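## Task

The cell is halted. Its log reads: at 04:59:04 the MOVER took the lid off W06 at nest N1 and parked it on LP2; at 04:59:31 it took the lid off W09 at N2 and parked it on LP1; at 04:59:58 it took the lid off N06 at N3 and parked it on LP3; at 05:01:40 the DISPENSER failed and the run stopped; at 05:01:55 AUTO-RECOVER moved the lid from LP3 onto N3; at 05:02:26 the watchdog halted AUTO-RECOVER. The lids carry no markings, so only the log shows which lid belongs to which plate. Seat every plate's own lid fully onto it, leave every plate in its original nest, then press CONTINUE. If what you see disagrees with the log, press CALL instead and leave every plate and lid exactly where it was at the start. Pressing RETRY, CONTINUE or SKIP fails the task if the gripper is holding labware, if any plate at a nest is not sitting down in it, or if any lid there is not sitting down on a plate. Anything that stays in place only because the robot holds it does not count. At the end, release everything and move the gripper clear. Resting on the panel housing, the CALL key or the key this job needs still counts as clear.

## Robot and tools

Robot: one six-joint arm (big_yam) with a two-finger parallel gripper and a single camera, cam_wrist (504x504), fixed to the wrist. There is only one arm, so every motion argument is a single row.

Scene layout: nests (N1, N2, N3) and lid parks (LP1, LP2, LP3) are labelled on the deck in no fixed order. The operator PANEL sits to the robot's left (toward +y). Its keys, left to right when facing it: RETRY (white), CONTINUE (green), SKIP (yellow), CALL (blue). The first three are go keys; the job ends as soon as one goes down. After CALL the job ends when the robot stops. A key registers when pushed until it latches. A wrong or premature go key is normally worse than none.

Frames: results report end_effector_position (metres) and end_effector_quat_wxyz in the scene frame: origin on the table under the base, +z up, +y left when looking along +x. This point sits between the finger pads, about 1 cm short of the tips. Reported positions can be slightly wrong, more so far out. Gripper axes: fingers point along its +z, close and open along its y.

The row: 7 numbers, each in [-1, 1], ordered dx, dy, dz, rx, ry, rz, opening. The first six are an offset, expressed in the gripper's own axes, from the gripper pose shown in the latest result that reports it (before any such result in a scene, and for second or later calls within one reply, from the pose at the start of the action). Scale: 1.0 equals 0.6 m for dx, dy, dz and 180 degrees for rx, ry, rz; the three rotation numbers form one rotation vector. Opening is absolute, not an offset: +1 is fully open (0.094 m), -1 closed. To grip, command about 0.03 below grip_measured; less gives a lighter hold.

Tools:
- execute_actions {"actions": [...], "pictures": bool}. An empty list just returns the state with pictures. One action {"rows": [[7 numbers], ...], "steps": n} runs up to 15 control steps of 1/30 s (default 15, minimum 10); each row is one step, the last repeats if rows run out. Every row is counted from the same base pose, not from the previous row. A wait {"steps": n} (max 300) sends nothing and counts from the last result, reply time included. Pictures only come with an empty list or pictures: true.
- move {"target": [7 numbers], "speed": m/s 0.002 to 0.5, default 0.25}. Target uses the same offset rules as a row. Straight path of 0.5 to 10 s; it does not avoid obstacles, and faster contact or aiming deeper past contact hits harder. The result adds a move: line (done, off_target, moving, held, fault) plus limits (paced = clipped pose; held = check blocked steps) and distance from target; pictures included.
- wait {"seconds": 0 to 10}: lets time run without new commands.
- zoom_image {"camera": "cam_wrist", "region": [x0, y0, x1, y1]} pixels, at most 504 by 504, for a closer look.
- read_manual {"section": "licences"}: licence text only.
- finished_scene {"scene": 1 or 2}: ends and grades the scene; irreversible.

Timing: each action's result arrives 10 steps before it ends; those steps run while you compose the next reply. After an action the arm continues only toward the last clipped pose. Per step the commanded pose is clipped to within 70 mm and 16 degrees of the measured one; position wins over orientation if both can't be met. A 'Hand target' line shows the controller's current aim.

Result lines: Joint positions and velocities list waist, shoulder, elbow, wrist pitch, wrist yaw, wrist roll, then pad gap (m). Ranges (rad): waist -2.880 to 2.880, shoulder 0.000 to 3.142, elbow 0.000 to 3.019, wrist pitch -1.693 to 1.571, wrist yaw -1.571 to 1.571, wrist roll -2.094 to 2.094. HELD marks steps the clearance check blocked; 'pose unreachable' means it altered the command. Joint torques are raw drive outputs with offsets and noise. MOTOR HOT warns from 85 °C; at 100 °C an OVER-TEMPERATURE FAULT drops the arm, so avoid holding loads long.

Cautions: the arm tends to settle low, often a centimetre or more; repeated zero offsets let it sag, so re-aim upward. Tiny moves of a few mm may do nothing. Offsets come from the measured pose, so repeating one against a rigid object does not press harder, but against a yielding one it does. Never knock or place anything off the table. Avoid drops, slips, slams and hard pushes. Before any go key, release labware and confirm every plate sits in its nest and every lid sits down on a plate. Finish with the gripper open and clear.

Each tool is called as name(argument=value, ...), one argument or row to a line, values as JSON.

## Session

execute_actions(
  actions=[],
)

Scene clock: 0.00 s of 9600.00 s.
end_effector_position=(+0.6342, +0.3276, +0.3256) grip_measured=+1.000 end_effector_quat_wxyz=(+0.506, +0.053, +0.729, -0.458)
Joint positions: [ 0.507  1.274  1.47  -0.749  1.054  0.877  0.094]
Joint velocities: [ 0.005 -0.005 -0.002 -0.022  0.037 -0.022  0.   ]
Joint torques (N m, as the arm reports them, + toward a larger angle): no reading
Motor temperatures (°C, as the motors report them): [22 22 23 22 20 22]
Hand target: +0.638, +0.333, +0.327; +0.510, +0.055, +0.729, -0.453

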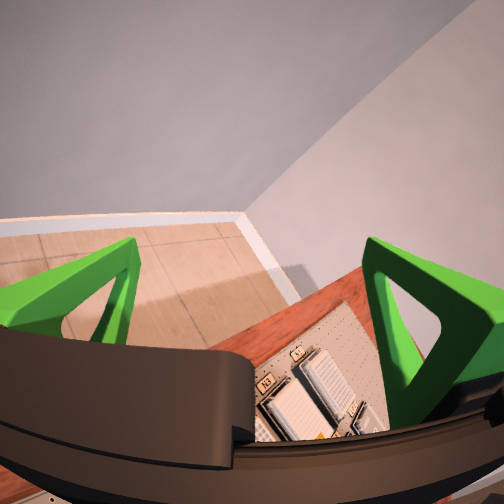

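move(
  target=[0.467,-0.377,0.212,-0.321,0.355,-0.037,1],
)

move(
  target=[0,-0.3,0.17,0,0,0.5,1],
  speed=0.4,
)

zoom_image(
  camera="cam_wrist",
  region=[130,100,390,440],
)

Scene clock: 4.13 s of 9600.00 s.
end_effector_position=(+0.4567, -0.0044, +0.2478) grip_measured=+1.000 end_effector_quat_wxyz=(-0.001, +0.009, +1.000, -0.012)
Joint positions: [-0.341  1.492  0.892 -0.64  -0.99  -0.142  0.094]
Joint velocities: [-0.015 -0.015 -0.002  0.012 -0.022 -0.007  0.   ]
Joint torques (N m, as the arm reports them, + toward a larger angle): [-13.4   -7.1    4.47  -0.15  -0.04  -0.05]
Motor temperatures (°C, as the motors report them): [22 22 24 22 20 22]
Hand target: +0.464, -0.005, +0.251; +0.001, +0.002, +1.000, -0.012
Off the commanded pose: 0.015 m, 2 deg.
Kept back: nothing.
move: off_target

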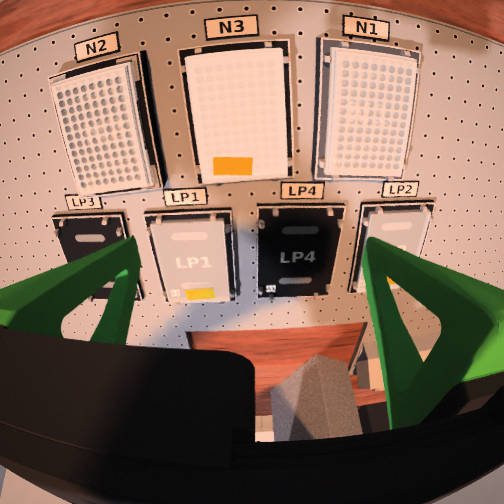

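Scene clock: 6.80 s of 9600.00 s.
end_effector_position=(+0.4488, -0.1829, +0.1494) grip_measured=+1.000 end_effector_quat_wxyz=(+0.001, +0.708, +0.706, -0.012)
Joint positions: [-0.363  2.055  1.062 -0.304 -1.     1.355  0.094]
Joint velocities: [ 0.005  0.005  0.012 -0.012 -0.007  0.051  0.   ]
Joint torques (N m, as the arm reports them, + toward a larger angle): [-18.68  -8.42   1.3    1.07   0.23   0.09]
Motor temperatures (°C, as the motors report them): [22 22 24 22 20 22]
Hand target: +0.451, -0.189, +0.152; +0.008, +0.713, +0.701, -0.009
Off the commanded pose: 0.006 m, 1 deg.
Kept back: nothing.
move: done

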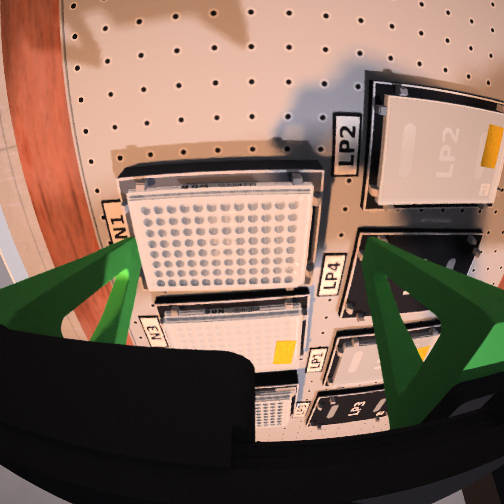

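Region (130, 100, 390, 440) of cam_wrist's 504x504 image, scaled by 1.482, with more detail than that image has; it fills the left 385 columns of this view, and the rest is white.

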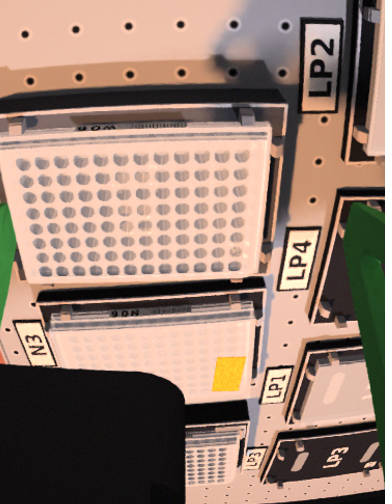

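zoom_image(
  camera="cam_wrist",
  region=[170,175,230,200],
)

move(
  target=[0,-0.27,0.08,0,0,-0.51,1],
  speed=0.4,
)

Region (170, 175, 230, 200) of cam_wrist's 504x504 image, scaled by 8.400, with more detail than that image has; it fills the top 210 rows of this view, and the rest is white.

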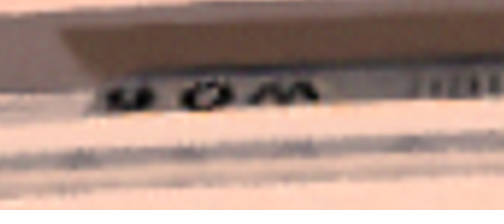

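Scene clock: 9.80 s of 9600.00 s.
end_effector_position=(+0.2931, -0.1870, +0.1118) grip_measured=+1.000 end_effector_quat_wxyz=(+0.000, -0.004, +1.000, -0.011)
Joint positions: [-0.324  2.186  0.698  0.278 -0.986 -0.134  0.094]
Joint velocities: [-0.015 -0.005  0.002 -0.002  0.007 -0.022  0.   ]
Joint torques (N m, as the arm reports them, + toward a larger angle): [-13.06  -6.2   -2.57   1.29   0.14  -0.16]
Motor temperatures (°C, as the motors report them): [22 22 24 22 20 22]
Hand target: +0.285, -0.184, +0.105; -0.008, -0.014, +1.000, -0.008
Off the commanded pose: 0.011 m, 1 deg.
Kept back: nothing.
move: off_target

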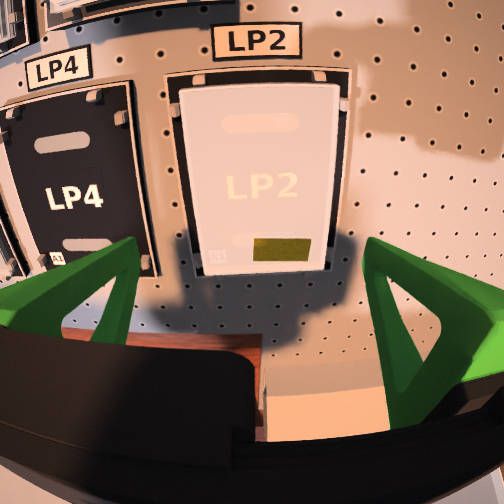

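move(
  target=[0.005,-0.004,0.1,0,0,-0.014,1],
  speed=0.07,
)

Scene clock: 11.47 s of 9600.00 s.
end_effector_position=(+0.2915, -0.1908, +0.0576) grip_measured=+1.000 end_effector_quat_wxyz=(+0.002, -0.029, +1.000, -0.011)
Joint positions: [-0.204  2.306  0.742  0.516 -0.935  0.01   0.094]
Joint velocities: [-0.005 -0.005 -0.007  0.017  0.007  0.007  0.   ]
Joint torques (N m, as the arm reports them, + toward a larger angle): [-14.69  -5.74  -2.89   1.23   0.2    0.2 ]
Motor temperatures (°C, as the motors report them): [22 22 24 22 20 22]
Hand target: +0.289, -0.191, +0.051; -0.001, -0.026, +1.000, -0.009
Off the commanded pose: 0.006 m, 0 deg.
Kept back: nothing.
move: done

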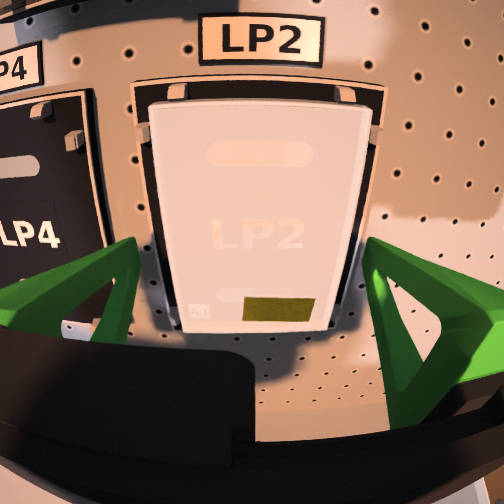

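move(
  target=[0.012,-0.003,0.047,0,0.002,0.005,1],
  speed=0.03,
)

move(
  target=[0,0,0,0,0,0,0.75],
)

move(
  target=[0,0,-0.1,0,0,0,0.75],
  speed=0.1,
)

move(
  target=[-0.29,0.105,0,0,0.005,0.004,0.75],
  speed=0.2,
)

Scene clock: 13.17 s of 9600.00 s.
end_effector_position=(+0.2879, -0.1947, +0.0368) grip_measured=+1.000 end_effector_quat_wxyz=(+0.003, -0.023, +1.000, -0.014)
Joint positions: [-0.163  2.359  0.765  0.595 -0.908  0.083  0.094]
Joint velocities: [-0.015 -0.005 -0.012  0.002  0.037 -0.066  0.   ]
Joint torques (N m, as the arm reports them, + toward a larger angle): [-13.58  -5.44  -3.15   1.11   0.19   0.25]
Motor temperatures (°C, as the motors report them): [22 22 24 22 20 22]
Hand target: +0.284, -0.194, +0.029; -0.002, -0.021, +1.000, -0.011
Off the commanded pose: 0.008 m, 1 deg.
Kept back: nothing.
move: done

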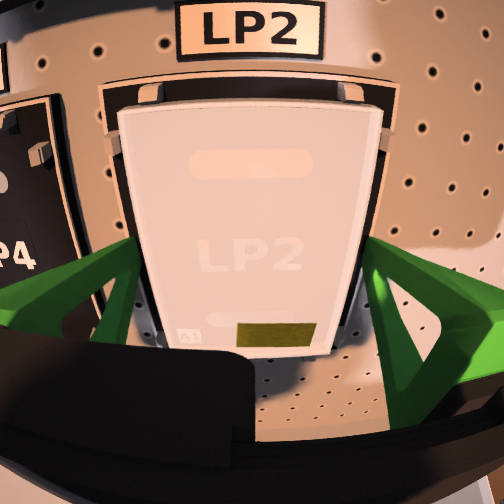

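Scene clock: 13.67 s of 9600.00 s.
end_effector_position=(+0.2879, -0.1947, +0.0368) grip_measured=+0.777 end_effector_quat_wxyz=(+0.003, -0.023, +1.000, -0.014)
Joint positions: [-0.163  2.359  0.765  0.595 -0.908  0.084  0.083]
Joint velocities: [-0.005 -0.015  0.007 -0.002 -0.066 -0.022 -0.   ]
Joint torques (N m, as the arm reports them, + toward a larger angle): [-14.94  -6.61  -3.67   0.59   0.08   0.02]
Motor temperatures (°C, as the motors report them): [22 22 24 22 20 22]
Hand target: +0.288, -0.195, +0.037; +0.003, -0.023, +1.000, -0.014
Off the commanded pose: 0.000 m, 0 deg.
Kept back: nothing.
move: done

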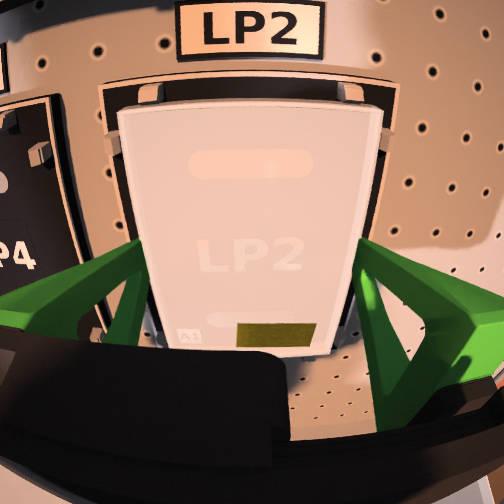

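Scene clock: 14.73 s of 9600.00 s.
end_effector_position=(+0.2929, -0.1960, +0.0938) grip_measured=+0.777 end_effector_quat_wxyz=(+0.007, -0.022, +1.000, -0.016)
Joint positions: [-0.293  2.245  0.715  0.388 -0.967 -0.097  0.083]
Joint velocities: [-0.005 -0.005  0.012 -0.007 -0.051 -0.037 -0.001]
Joint torques (N m, as the arm reports them, + toward a larger angle): [-14.64  -8.08  -3.63   0.02  -0.02  -0.13]
Motor temperatures (°C, as the motors report them): [22 22 24 22 20 22]
Hand target: +0.289, -0.193, +0.097; +0.004, -0.023, +1.000, -0.015
Off the commanded pose: 0.007 m, 1 deg.
Kept back: nothing.
move: done

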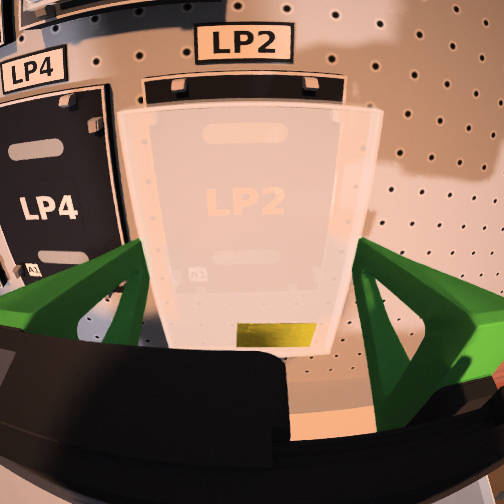

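Scene clock: 16.10 s of 9600.00 s.
end_effector_position=(+0.4691, -0.1297, +0.0974) grip_measured=+0.777 end_effector_quat_wxyz=(+0.008, -0.023, +1.000, -0.017)
Joint positions: [-0.21   1.998  1.013 -0.051 -0.925  0.029  0.083]
Joint velocities: [ 0.005 -0.005 -0.002 -0.002 -0.037 -0.037 -0.001]
Joint torques (N m, as the arm reports them, + toward a larger angle): [-15.42  -9.76  -0.37   0.09   0.2    0.22]
Motor temperatures (°C, as the motors report them): [22 22 24 22 20 22]
Hand target: +0.464, -0.124, +0.092; -0.001, -0.015, +1.000, -0.015
Off the commanded pose: 0.007 m, 1 deg.
Kept back: nothing.
move: done

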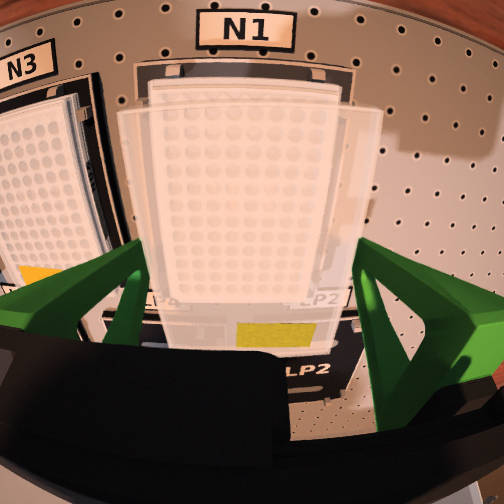

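move(
  target=[0.003,0.008,0.052,-0.003,0.006,0.011,0.75],
  speed=0.04,
)

Scene clock: 17.43 s of 9600.00 s.
end_effector_position=(+0.4698, -0.1265, +0.0760) grip_measured=+0.777 end_effector_quat_wxyz=(+0.003, -0.008, +1.000, -0.014)
Joint positions: [-0.172  2.027  1.032 -0.015 -0.912  0.098  0.083]
Joint velocities: [-0.015  0.005 -0.012 -0.007  0.022 -0.022 -0.   ]
Joint torques (N m, as the arm reports them, + toward a larger angle): [-15.52  -8.96   0.37   1.09   0.14   0.22]
Motor temperatures (°C, as the motors report them): [22 22 24 22 20 22]
Hand target: +0.467, -0.126, +0.066; -0.002, -0.005, +1.000, -0.012
Off the commanded pose: 0.010 m, 1 deg.
Kept back: nothing.
move: done

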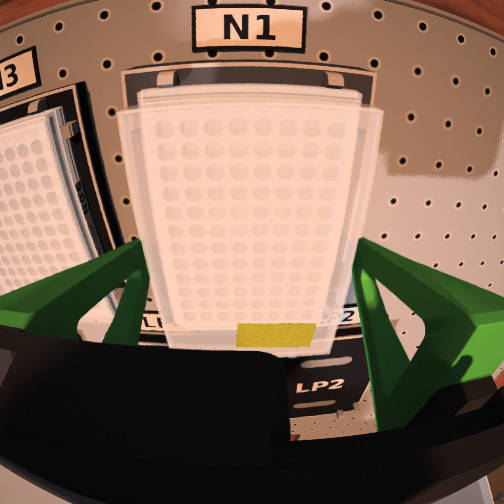

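move(
  target=[0.003,0.004,0.042,-0.001,0.003,0.004,0.75],
  speed=0.02,
)

Scene clock: 19.20 s of 9600.00 s.
end_effector_position=(+0.4715, -0.1260, +0.0621) grip_measured=+0.777 end_effector_quat_wxyz=(+0.004, -0.004, +1.000, -0.015)
Joint positions: [-0.149  2.049  1.045  0.02  -0.897  0.14   0.083]
Joint velocities: [-0.024 -0.015 -0.017  0.012  0.022  0.037 -0.   ]
Joint torques (N m, as the arm reports them, + toward a larger angle): [-16.19  -8.85  -0.13   1.07   0.19   0.23]
Motor temperatures (°C, as the motors report them): [22 22 24 22 20 22]
Hand target: +0.467, -0.125, +0.051; -0.002, -0.002, +1.000, -0.013
Off the commanded pose: 0.012 m, 1 deg.
Kept back: nothing.
move: off_target

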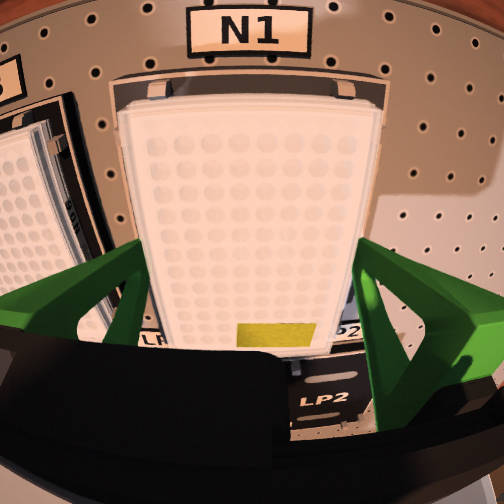

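move(
  target=[0,0,0,0,0,0,1],
)

move(
  target=[0,0,-0.06,0,0,0,1],
  speed=0.1,
)

move(
  target=[0.05,0.22,-0.01,0,0.004,0,1],
)

zoom_image(
  camera="cam_wrist",
  region=[30,60,150,220],
)

move(
  target=[0.27,0.1,0.01,0,0.004,0,1],
)

Scene clock: 20.50 s of 9600.00 s.
end_effector_position=(+0.4716, -0.1259, +0.0621) grip_measured=+1.000 end_effector_quat_wxyz=(+0.004, -0.003, +1.000, -0.015)
Joint positions: [-0.149  2.049  1.045  0.02  -0.897  0.142  0.094]
Joint velocities: [ 0.005 -0.005  0.007  0.002 -0.007  0.007  0.   ]
Joint torques (N m, as the arm reports them, + toward a larger angle): [-18.09 -10.3   -0.59   0.57   0.08   0.02]
Motor temperatures (°C, as the motors report them): [22 22 24 22 20 22]
Hand target: +0.472, -0.126, +0.062; +0.004, -0.004, +1.000, -0.015
Off the commanded pose: 0.000 m, 0 deg.
Kept back: nothing.
move: done

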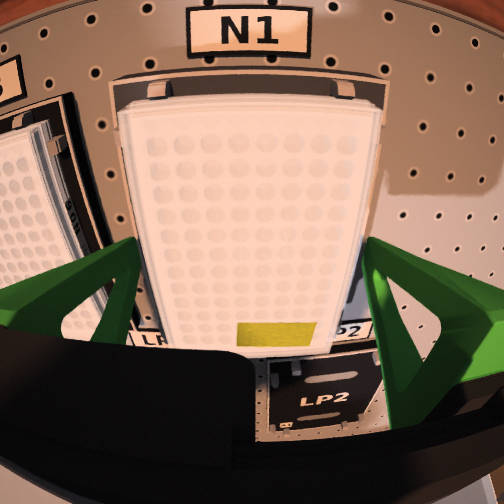

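Scene clock: 21.33 s of 9600.00 s.
end_effector_position=(+0.4734, -0.1264, +0.0956) grip_measured=+1.000 end_effector_quat_wxyz=(+0.006, +0.000, +1.000, -0.017)
Joint positions: [-0.203  1.995  1.024 -0.065 -0.923  0.08   0.094]
Joint velocities: [-0.005 -0.005 -0.007  0.002  0.007 -0.007  0.   ]
Joint torques (N m, as the arm reports them, + toward a larger angle): [-18.04 -10.87  -0.55   0.15  -0.05  -0.09]
Motor temperatures (°C, as the motors report them): [22 22 24 22 20 22]
Hand target: +0.472, -0.124, +0.098; +0.004, -0.004, +1.000, -0.016
Off the commanded pose: 0.004 m, 1 deg.
Kept back: nothing.
move: done

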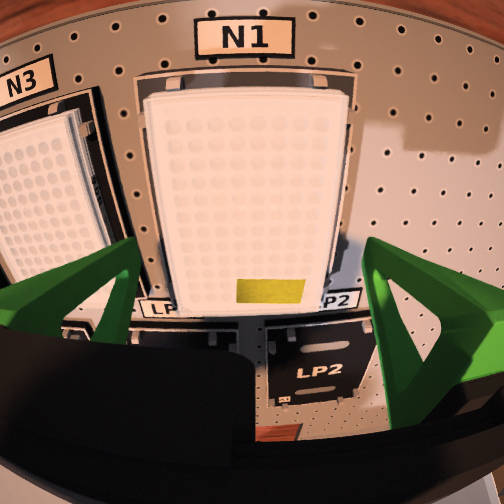

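Scene clock: 22.47 s of 9600.00 s.
end_effector_position=(+0.4459, +0.0092, +0.0963) grip_measured=+1.000 end_effector_quat_wxyz=(-0.002, -0.006, +1.000, -0.014)
Joint positions: [-0.022  1.677  0.834 -0.038 -0.825  0.282  0.094]
Joint velocities: [ 0.005 -0.015 -0.007 -0.012 -0.081  0.037  0.   ]
Joint torques (N m, as the arm reports them, + toward a larger angle): [-12.78  -9.89  -0.84   1.07   0.22   0.21]
Motor temperatures (°C, as the motors report them): [22 22 24 22 20 22]
Hand target: +0.444, +0.008, +0.095; -0.001, +0.001, +1.000, -0.015
Off the commanded pose: 0.004 m, 1 deg.
Kept back: nothing.
move: done

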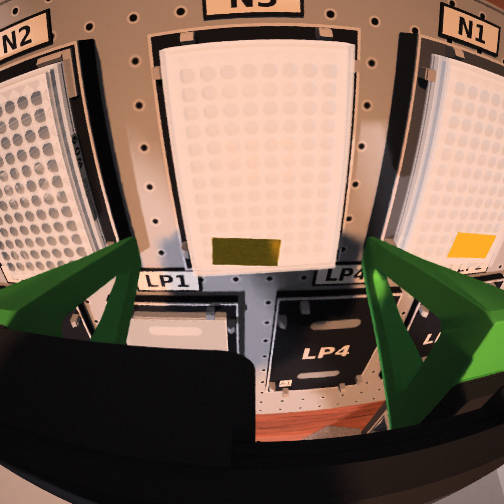

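Region (30, 60, 150, 220) of cam_wrist's 504x504 image, scaled by 3.150, with more detail than that image has; it fills the left 378 columns of this view, and the rest is white.

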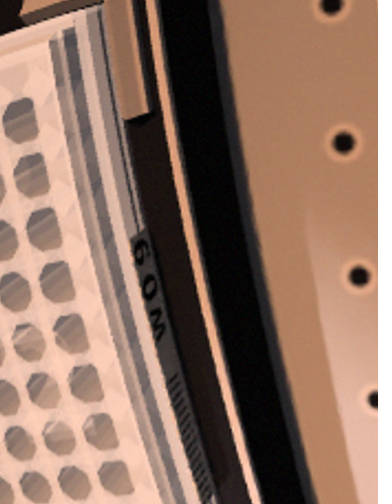

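Scene clock: 23.70 s of 9600.00 s.
end_effector_position=(+0.2830, +0.0652, +0.0864) grip_measured=+1.000 end_effector_quat_wxyz=(-0.014, -0.006, +1.000, -0.015)
Joint positions: [ 0.234  1.501  0.406  0.354 -0.656  0.511  0.094]
Joint velocities: [ 0.005  0.005  0.002 -0.002  0.007  0.007  0.   ]
Joint torques (N m, as the arm reports them, + toward a larger angle): [-6.1  -8.69 -4.34  1.11  0.21  0.16]
Motor temperatures (°C, as the motors report them): [22 22 24 22 20 22]
Hand target: +0.282, +0.068, +0.088; -0.010, -0.003, +1.000, -0.012
Off the commanded pose: 0.003 m, 1 deg.
Kept back: nothing.
move: done

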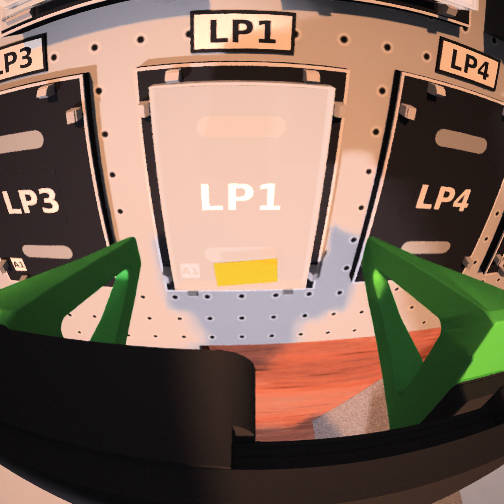

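W09 confirmed.

move(
  target=[0,0.011,0.065,0,-0.008,0.003,1],
  speed=0.06,
)

move(
  target=[0.004,0.003,0.034,0,0,0.002,1],
  speed=0.03,
)

Scene clock: 24.97 s of 9600.00 s.
end_effector_position=(+0.2825, +0.0693, +0.0517) grip_measured=+1.000 end_effector_quat_wxyz=(-0.000, -0.006, +1.000, -0.016)
Joint positions: [ 0.32   1.613  0.437  0.501 -0.574  0.595  0.094]
Joint velocities: [-0.015 -0.005 -0.002  0.017  0.022  0.022  0.   ]
Joint torques (N m, as the arm reports them, + toward a larger angle): [-6.76 -6.78 -4.09  1.25  0.21  0.21]
Motor temperatures (°C, as the motors report them): [22 22 24 22 20 22]
Hand target: +0.281, +0.070, +0.047; -0.002, -0.001, +1.000, -0.014
Off the commanded pose: 0.005 m, 1 deg.
Kept back: nothing.
move: done

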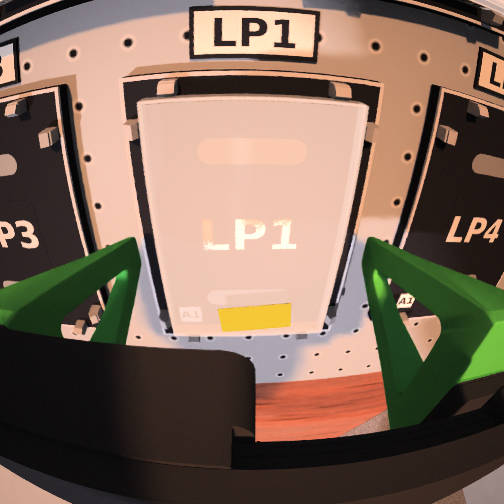

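Scene clock: 25.90 s of 9600.00 s.
end_effector_position=(+0.2817, +0.0688, +0.0367) grip_measured=+1.000 end_effector_quat_wxyz=(+0.002, -0.006, +1.000, -0.019)
Joint positions: [ 0.35   1.662  0.458  0.542 -0.545  0.617  0.094]
Joint velocities: [-0.015 -0.005 -0.017 -0.017  0.037 -0.051  0.   ]
Joint torques (N m, as the arm reports them, + toward a larger angle): [-5.97 -7.66 -4.23  1.27  0.23  0.24]
Motor temperatures (°C, as the motors report them): [22 22 24 22 20 22]
Hand target: +0.280, +0.070, +0.031; -0.001, -0.003, +1.000, -0.016
Off the commanded pose: 0.006 m, 1 deg.
Kept back: nothing.
move: done

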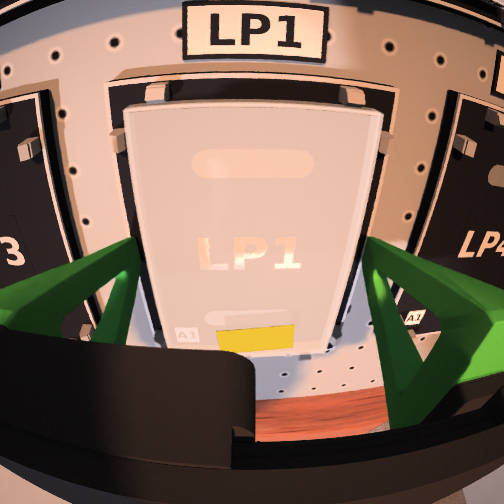

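move(
  target=[0.004,0.003,0.014,0,0,0.014,1],
  speed=0.03,
)

move(
  target=[0,0,0,0,0,0,0.75],
)

move(
  target=[0,0,-0.11,0,0,0,0.75],
  speed=0.1,
)

move(
  target=[-0.28,0.1,0,0,0.005,-0.015,0.75],
  speed=0.2,
)

move(
  target=[0,0,0.04,0,0.004,0,0.75],
  speed=0.04,
)

Scene clock: 27.63 s of 9600.00 s.
end_effector_position=(+0.2825, +0.0688, +0.0356) grip_measured=+1.000 end_effector_quat_wxyz=(+0.006, +0.010, +1.000, -0.021)
Joint positions: [ 0.354  1.665  0.458  0.55  -0.533  0.655  0.094]
Joint velocities: [-0.005 -0.005 -0.012 -0.002  0.051 -0.022  0.   ]
Joint torques (N m, as the arm reports them, + toward a larger angle): [-6.23 -6.47 -4.2   1.34  0.26  0.27]
Motor temperatures (°C, as the motors report them): [22 22 24 22 20 22]
Hand target: +0.279, +0.070, +0.028; +0.002, +0.016, +1.000, -0.019
Off the commanded pose: 0.008 m, 1 deg.
Kept back: nothing.
move: done

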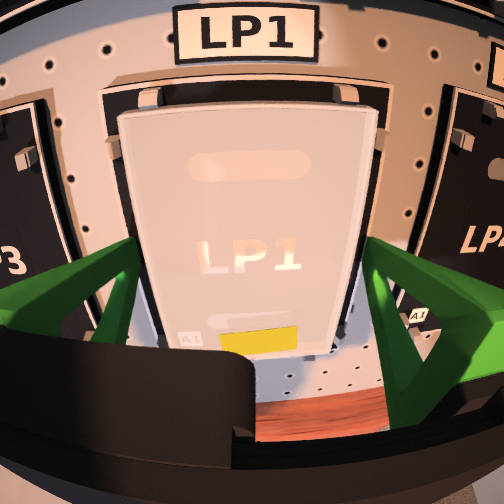

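Scene clock: 28.13 s of 9600.00 s.
end_effector_position=(+0.2824, +0.0688, +0.0356) grip_measured=+0.772 end_effector_quat_wxyz=(+0.006, +0.011, +1.000, -0.021)
Joint positions: [ 0.354  1.665  0.458  0.55  -0.533  0.656  0.083]
Joint velocities: [-0.015 -0.005 -0.007 -0.022  0.037  0.022  0.001]
Joint torques (N m, as the arm reports them, + toward a larger angle): [-7.92 -8.75 -4.93  0.73  0.12  0.07]
Motor temperatures (°C, as the motors report them): [22 22 24 22 20 22]
Hand target: +0.282, +0.069, +0.036; +0.006, +0.010, +1.000, -0.021
Off the commanded pose: 0.000 m, 0 deg.
Kept back: nothing.
move: done

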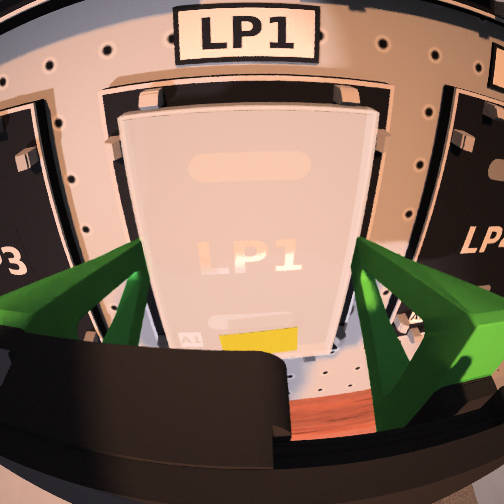

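Scene clock: 29.17 s of 9600.00 s.
end_effector_position=(+0.2900, +0.0771, +0.0977) grip_measured=+0.772 end_effector_quat_wxyz=(+0.012, +0.010, +1.000, -0.017)
Joint positions: [ 0.242  1.427  0.382  0.36  -0.621  0.58   0.083]
Joint velocities: [-0.005 -0.015  0.017  0.007  0.037 -0.022  0.   ]
Joint torques (N m, as the arm reports them, + toward a larger angle): [-7.09 -8.97 -4.49  0.05  0.   -0.14]
Motor temperatures (°C, as the motors report them): [22 22 24 22 20 22]
Hand target: +0.283, +0.073, +0.102; +0.007, +0.009, +1.000, -0.022
Off the commanded pose: 0.011 m, 1 deg.
Kept back: nothing.
move: off_target

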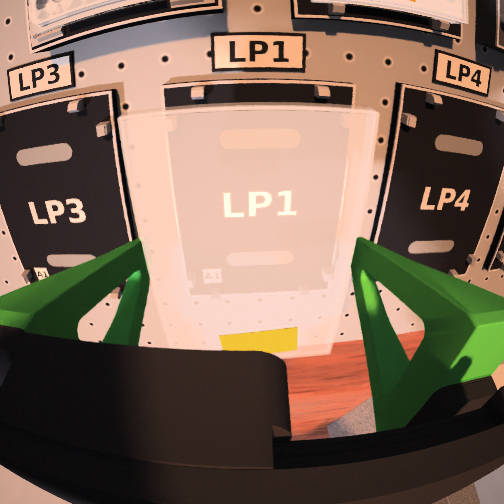

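Scene clock: 30.63 s of 9600.00 s.
end_effector_position=(+0.4641, +0.1467, +0.1020) grip_measured=+0.772 end_effector_quat_wxyz=(+0.013, -0.020, +1.000, -0.010)
Joint positions: [ 0.168  1.422  0.873 -0.159 -0.687  0.469  0.083]
Joint velocities: [-0.005 -0.005  0.027  0.002 -0.037 -0.066 -0.   ]
Joint torques (N m, as the arm reports them, + toward a larger angle): [-10.78 -10.21   0.62   0.02   0.01  -0.16]
Motor temperatures (°C, as the motors report them): [22 22 24 22 20 22]
Hand target: +0.459, +0.135, +0.099; +0.004, -0.014, +1.000, -0.017
Off the commanded pose: 0.014 m, 2 deg.
Kept back: nothing.
move: off_target

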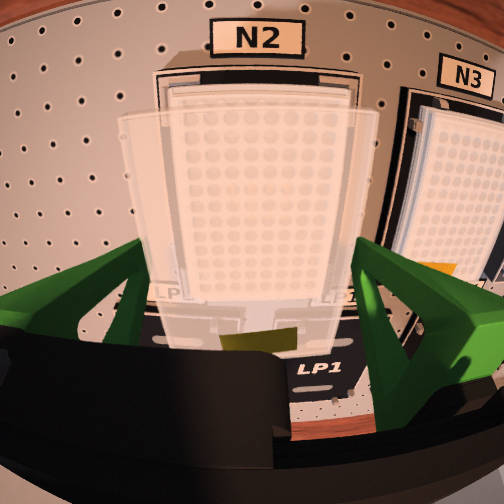

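Scene clock: 31.53 s of 9600.00 s.
end_effector_position=(+0.4625, +0.1431, +0.0859) grip_measured=+0.772 end_effector_quat_wxyz=(+0.008, -0.021, +1.000, -0.014)
Joint positions: [ 0.189  1.462  0.886 -0.137 -0.671  0.475  0.083]
Joint velocities: [ 0.005 -0.015 -0.002 -0.012  0.022 -0.051  0.001]
Joint torques (N m, as the arm reports them, + toward a larger angle): [ -8.92 -11.24   1.72   1.31   0.2    0.22]
Motor temperatures (°C, as the motors report them): [22 22 24 22 20 22]
Hand target: +0.464, +0.146, +0.078; +0.007, -0.020, +1.000, -0.010
Off the commanded pose: 0.009 m, 0 deg.
Kept back: nothing.
move: done

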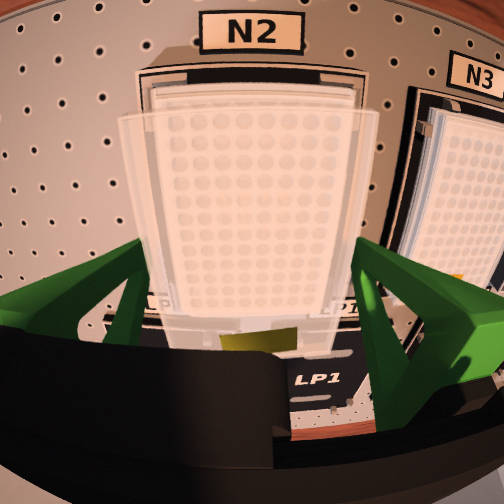

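move(
  target=[-0.004,0.002,0.037,0.002,0.002,-0.005,0.74],
  speed=0.03,
)

Scene clock: 33.10 s of 9600.00 s.
end_effector_position=(+0.4648, +0.1418, +0.0724) grip_measured=+0.772 end_effector_quat_wxyz=(+0.007, -0.026, +0.999, -0.019)
Joint positions: [ 0.209  1.495  0.905 -0.123 -0.647  0.475  0.083]
Joint velocities: [ 0.005 -0.005 -0.007 -0.007  0.051  0.007 -0.   ]
Joint torques (N m, as the arm reports them, + toward a larger angle): [ -9.55 -10.2    1.25   1.18   0.2    0.12]
Motor temperatures (°C, as the motors report them): [22 22 24 22 20 22]
Hand target: +0.465, +0.144, +0.064; +0.005, -0.029, +0.999, -0.017
Off the commanded pose: 0.009 m, 1 deg.
Kept back: nothing.
move: done

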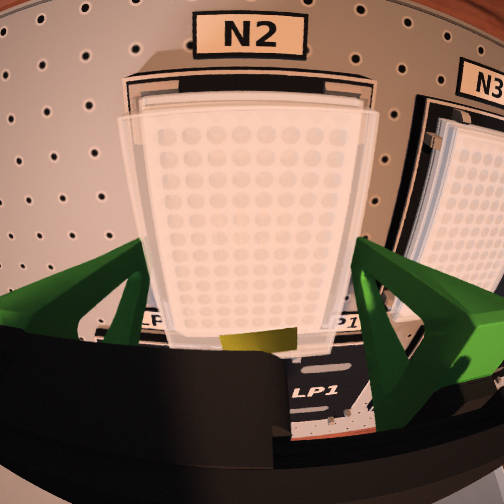

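move(
  target=[-0.002,0.002,0.037,-0.001,0.002,0,0.74],
  speed=0.02,
)

move(
  target=[0,0,0,0,0,0,1],
)

move(
  target=[0,0,-0.07,0,0,0,1],
  speed=0.1,
)

move(
  target=[0.05,-0.2,-0.04,0,0,0,1],
)

move(
  target=[0.5,-0.5,-0.2,0,-0.1,0,1],
)

Scene clock: 34.80 s of 9600.00 s.
end_effector_position=(+0.4672, +0.1406, +0.0627) grip_measured=+0.772 end_effector_quat_wxyz=(+0.008, -0.027, +0.999, -0.020)
Joint positions: [ 0.219  1.52   0.919 -0.104 -0.637  0.482  0.083]
Joint velocities: [-0.005  0.005 -0.032  0.007 -0.051  0.022 -0.001]
Joint torques (N m, as the arm reports them, + toward a larger angle): [ -9.12 -10.06   1.27   1.39   0.38   0.2 ]
Motor temperatures (°C, as the motors report them): [22 22 24 22 20 22]
Hand target: +0.466, +0.142, +0.050; +0.004, -0.026, +1.000, -0.018
Off the commanded pose: 0.013 m, 1 deg.
Kept back: nothing.
move: off_target

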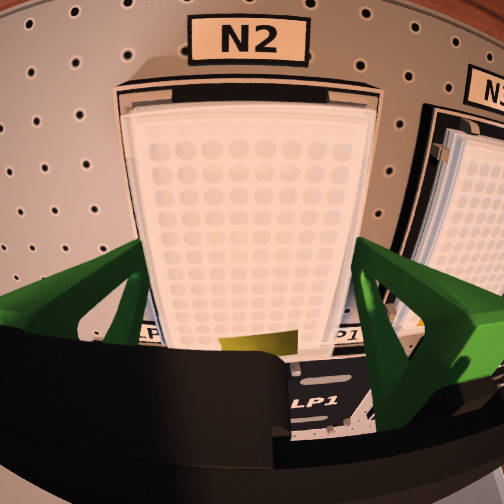

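Scene clock: 35.30 s of 9600.00 s.
end_effector_position=(+0.4672, +0.1406, +0.0627) grip_measured=+1.000 end_effector_quat_wxyz=(+0.008, -0.027, +0.999, -0.020)
Joint positions: [ 0.219  1.52   0.919 -0.104 -0.637  0.482  0.094]
Joint velocities: [-0.015 -0.015  0.012  0.002  0.022 -0.022  0.   ]
Joint torques (N m, as the arm reports them, + toward a larger angle): [-10.65 -13.77   0.36   0.59   0.1    0.09]
Motor temperatures (°C, as the motors report them): [22 22 24 22 20 22]
Hand target: +0.467, +0.141, +0.063; +0.008, -0.027, +0.999, -0.020
Off the commanded pose: 0.000 m, 0 deg.
Kept back: nothing.
move: done

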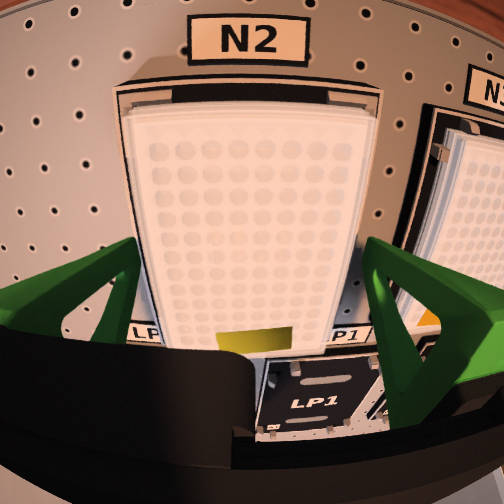

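Scene clock: 36.10 s of 9600.00 s.
end_effector_position=(+0.4704, +0.1451, +0.1023) grip_measured=+1.000 end_effector_quat_wxyz=(+0.012, -0.025, +0.999, -0.018)
Joint positions: [ 0.164  1.43   0.895 -0.188 -0.677  0.448  0.094]
Joint velocities: [-0.024 -0.015  0.012 -0.032  0.066 -0.007  0.   ]
Joint torques (N m, as the arm reports them, + toward a larger angle): [-10.46 -13.09   0.43   0.08   0.02  -0.07]
Motor temperatures (°C, as the motors report them): [22 22 24 22 20 22]
Hand target: +0.467, +0.143, +0.105; +0.008, -0.028, +0.999, -0.021
Off the commanded pose: 0.005 m, 1 deg.
Kept back: nothing.
move: done

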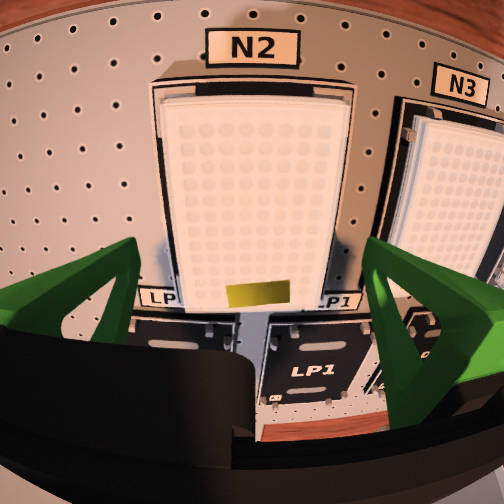

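Scene clock: 37.20 s of 9600.00 s.
end_effector_position=(+0.4463, +0.0227, +0.1355) grip_measured=+1.000 end_effector_quat_wxyz=(+0.013, -0.014, +1.000, -0.023)
Joint positions: [-0.066  1.558  0.79  -0.115 -0.829  0.239  0.094]
Joint velocities: [-0.024 -0.005 -0.022 -0.007 -0.022 -0.022  0.   ]
Joint torques (N m, as the arm reports them, + toward a larger angle): [-11.83  -9.24   0.21   1.32  -0.04  -0.15]
Motor temperatures (°C, as the motors report them): [22 22 24 22 20 22]
Hand target: +0.447, +0.024, +0.133; +0.013, -0.027, +0.999, -0.020
Off the commanded pose: 0.006 m, 1 deg.
Kept back: nothing.
move: done

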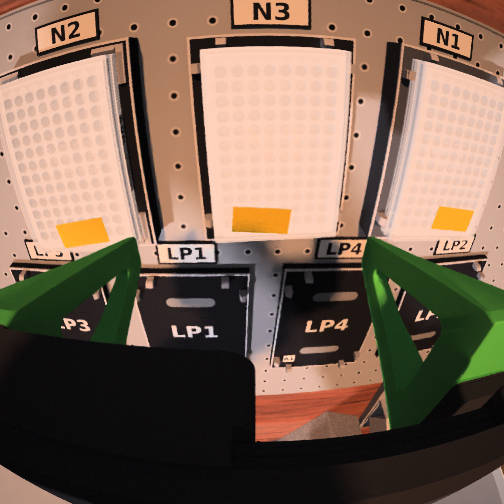

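Scene clock: 39.87 s of 9600.00 s.
end_effector_position=(+0.1490, -0.2787, +0.2774) grip_measured=+1.000 end_effector_quat_wxyz=(+0.177, -0.011, +0.984, -0.037)
Joint positions: [-1.14   2.463  0.731 -0.374 -1.134 -1.306  0.094]
Joint velocities: [ 0.005  0.005 -0.002 -0.007  0.051 -0.095  0.   ]
Joint torques (N m, as the arm reports them, + toward a larger angle): [-11.11  -6.9    5.99   0.57  -0.22  -0.1 ]
Motor temperatures (°C, as the motors report them): [22 22 24 22 20 22]
Hand target: +0.150, -0.287, +0.275; +0.171, -0.021, +0.984, -0.036
Off the commanded pose: 0.016 m, 2 deg.
Kept back: nothing.
move: off_target

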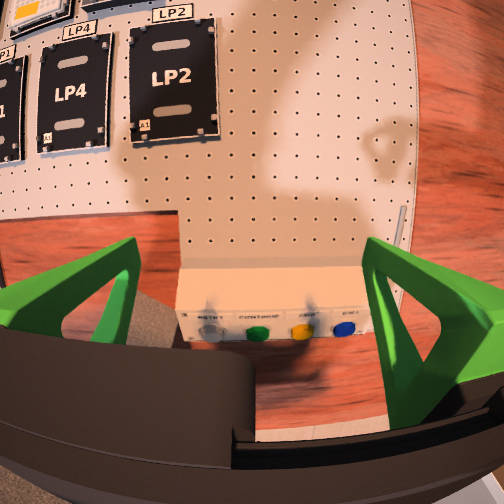

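move(
  target=[0.3,-0.015,0,0,0,0.5,-1],
)

move(
  target=[0,-0.065,0.1,-0.05,0,0,-1],
  speed=0.1,
)

Scene clock: 43.80 s of 9600.00 s.
end_effector_position=(-0.0220, -0.2878, +0.2208) grip_measured=-0.982 end_effector_quat_wxyz=(+0.155, +0.684, +0.707, +0.087)
Joint positions: [-1.643  2.936  0.869 -0.52  -0.757 -0.34   0.001]
Joint velocities: [-0.005 -0.005 -0.007  0.007 -0.022 -0.037 -0.   ]
Joint torques (N m, as the arm reports them, + toward a larger angle): [ -6.55 -12.29   6.29   0.05  -0.11   0.15]
Motor temperatures (°C, as the motors report them): [22 22 24 22 20 22]
Hand target: -0.026, -0.296, +0.219; +0.154, +0.691, +0.700, +0.089
Off the commanded pose: 0.008 m, 2 deg.
Kept back: nothing.
move: done

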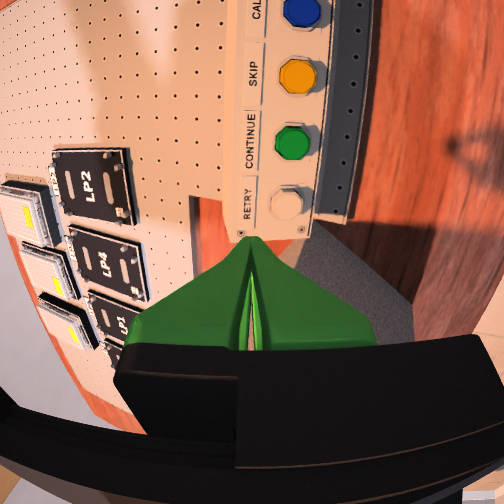

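Scene clock: 45.17 s of 9600.00 s.
end_effector_position=(-0.0371, -0.2990, +0.1603) grip_measured=-0.982 end_effector_quat_wxyz=(+0.185, +0.676, +0.709, +0.087)
Joint positions: [-1.583  3.123  0.907 -0.298 -0.861 -0.284  0.001]
Joint velocities: [-0.005 -0.005 -0.012  0.007 -0.037 -0.022 -0.001]
Joint torques (N m, as the arm reports them, + toward a larger angle): [ -5.43 -13.88   2.06   1.15  -0.45   0.14]
Motor temperatures (°C, as the motors report them): [22 22 24 22 20 22]
Hand target: -0.038, -0.293, +0.154; +0.178, +0.682, +0.703, +0.091
Off the commanded pose: 0.010 m, 7 deg.
joint sent to its limit — the command would take joint 2 (shoulder) past its upper limit, so that joint was sent only as far as its limit.
Kept back: nothing.
move: off_target

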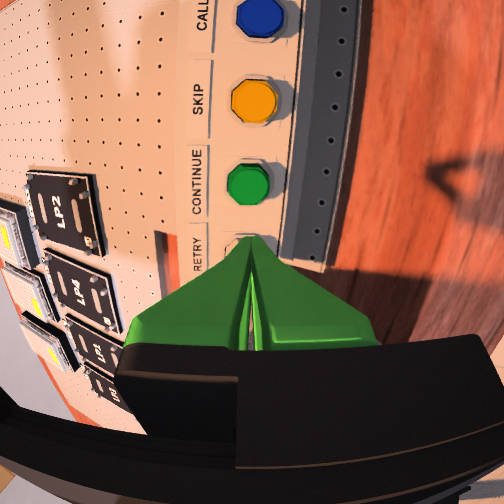

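move(
  target=[0.01,0,0.09,0,0,0,-1],
  speed=0.05,
)

Scene clock: 47.23 s of 9600.00 s.
end_effector_position=(-0.0069, -0.3024, +0.1145) grip_measured=-0.982 end_effector_quat_wxyz=(+0.122, +0.674, +0.726, +0.064)
Joint positions: [-1.029  3.123  0.83   0.318 -1.1    0.37   0.001]
Joint velocities: [-0.024 -0.015 -0.032  0.032 -0.022  0.007  0.   ]
Joint torques (N m, as the arm reports them, + toward a larger angle): [-8.46 -8.5  -1.01  1.56 -0.04  0.14]
Motor temperatures (°C, as the motors report them): [22 22 24 22 20 22]
Hand target: -0.012, -0.296, +0.110; +0.114, +0.681, +0.721, +0.064
Off the commanded pose: 0.011 m, 8 deg.
joint sent to its limit — the command would take joint 2 (shoulder) past its upper limit, so that joint was sent only as far as its limit.
Kept back: nothing.
move: off_target

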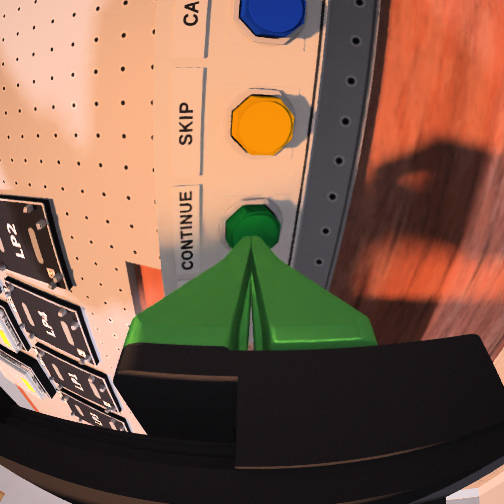

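move(
  target=[0.02,-0.01,0.07,0.03,0,0,-1],
  speed=0.025,
)

Scene clock: 48.70 s of 9600.00 s.
end_effector_position=(+0.0007, -0.3009, +0.0920) grip_measured=-0.983 end_effector_quat_wxyz=(+0.080, +0.678, +0.730, +0.036)
Joint positions: [-0.804  3.124  0.806  0.61  -1.087  0.706  0.001]
Joint velocities: [-0.005  0.005 -0.012 -0.002  0.022 -0.051 -0.   ]
Joint torques (N m, as the arm reports them, + toward a larger angle): no reading
Motor temperatures (°C, as the motors report them): [22 22 24 22 20 22]
joint sent to its limit — the command would take joint 2 (shoulder) past its upper limit, so that joint was sent only as far as its limit.
Kept back: nothing.
move: unfinished (the scene ended)
The task's run has ended: the event that ends the task has happened.

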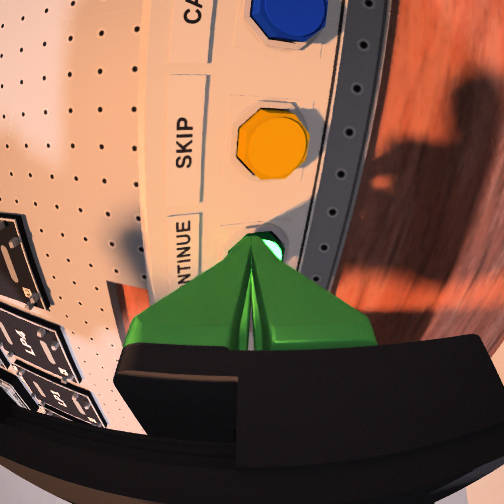

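finished_scene(
  scene=2,
)

The scene is finished: the task was done.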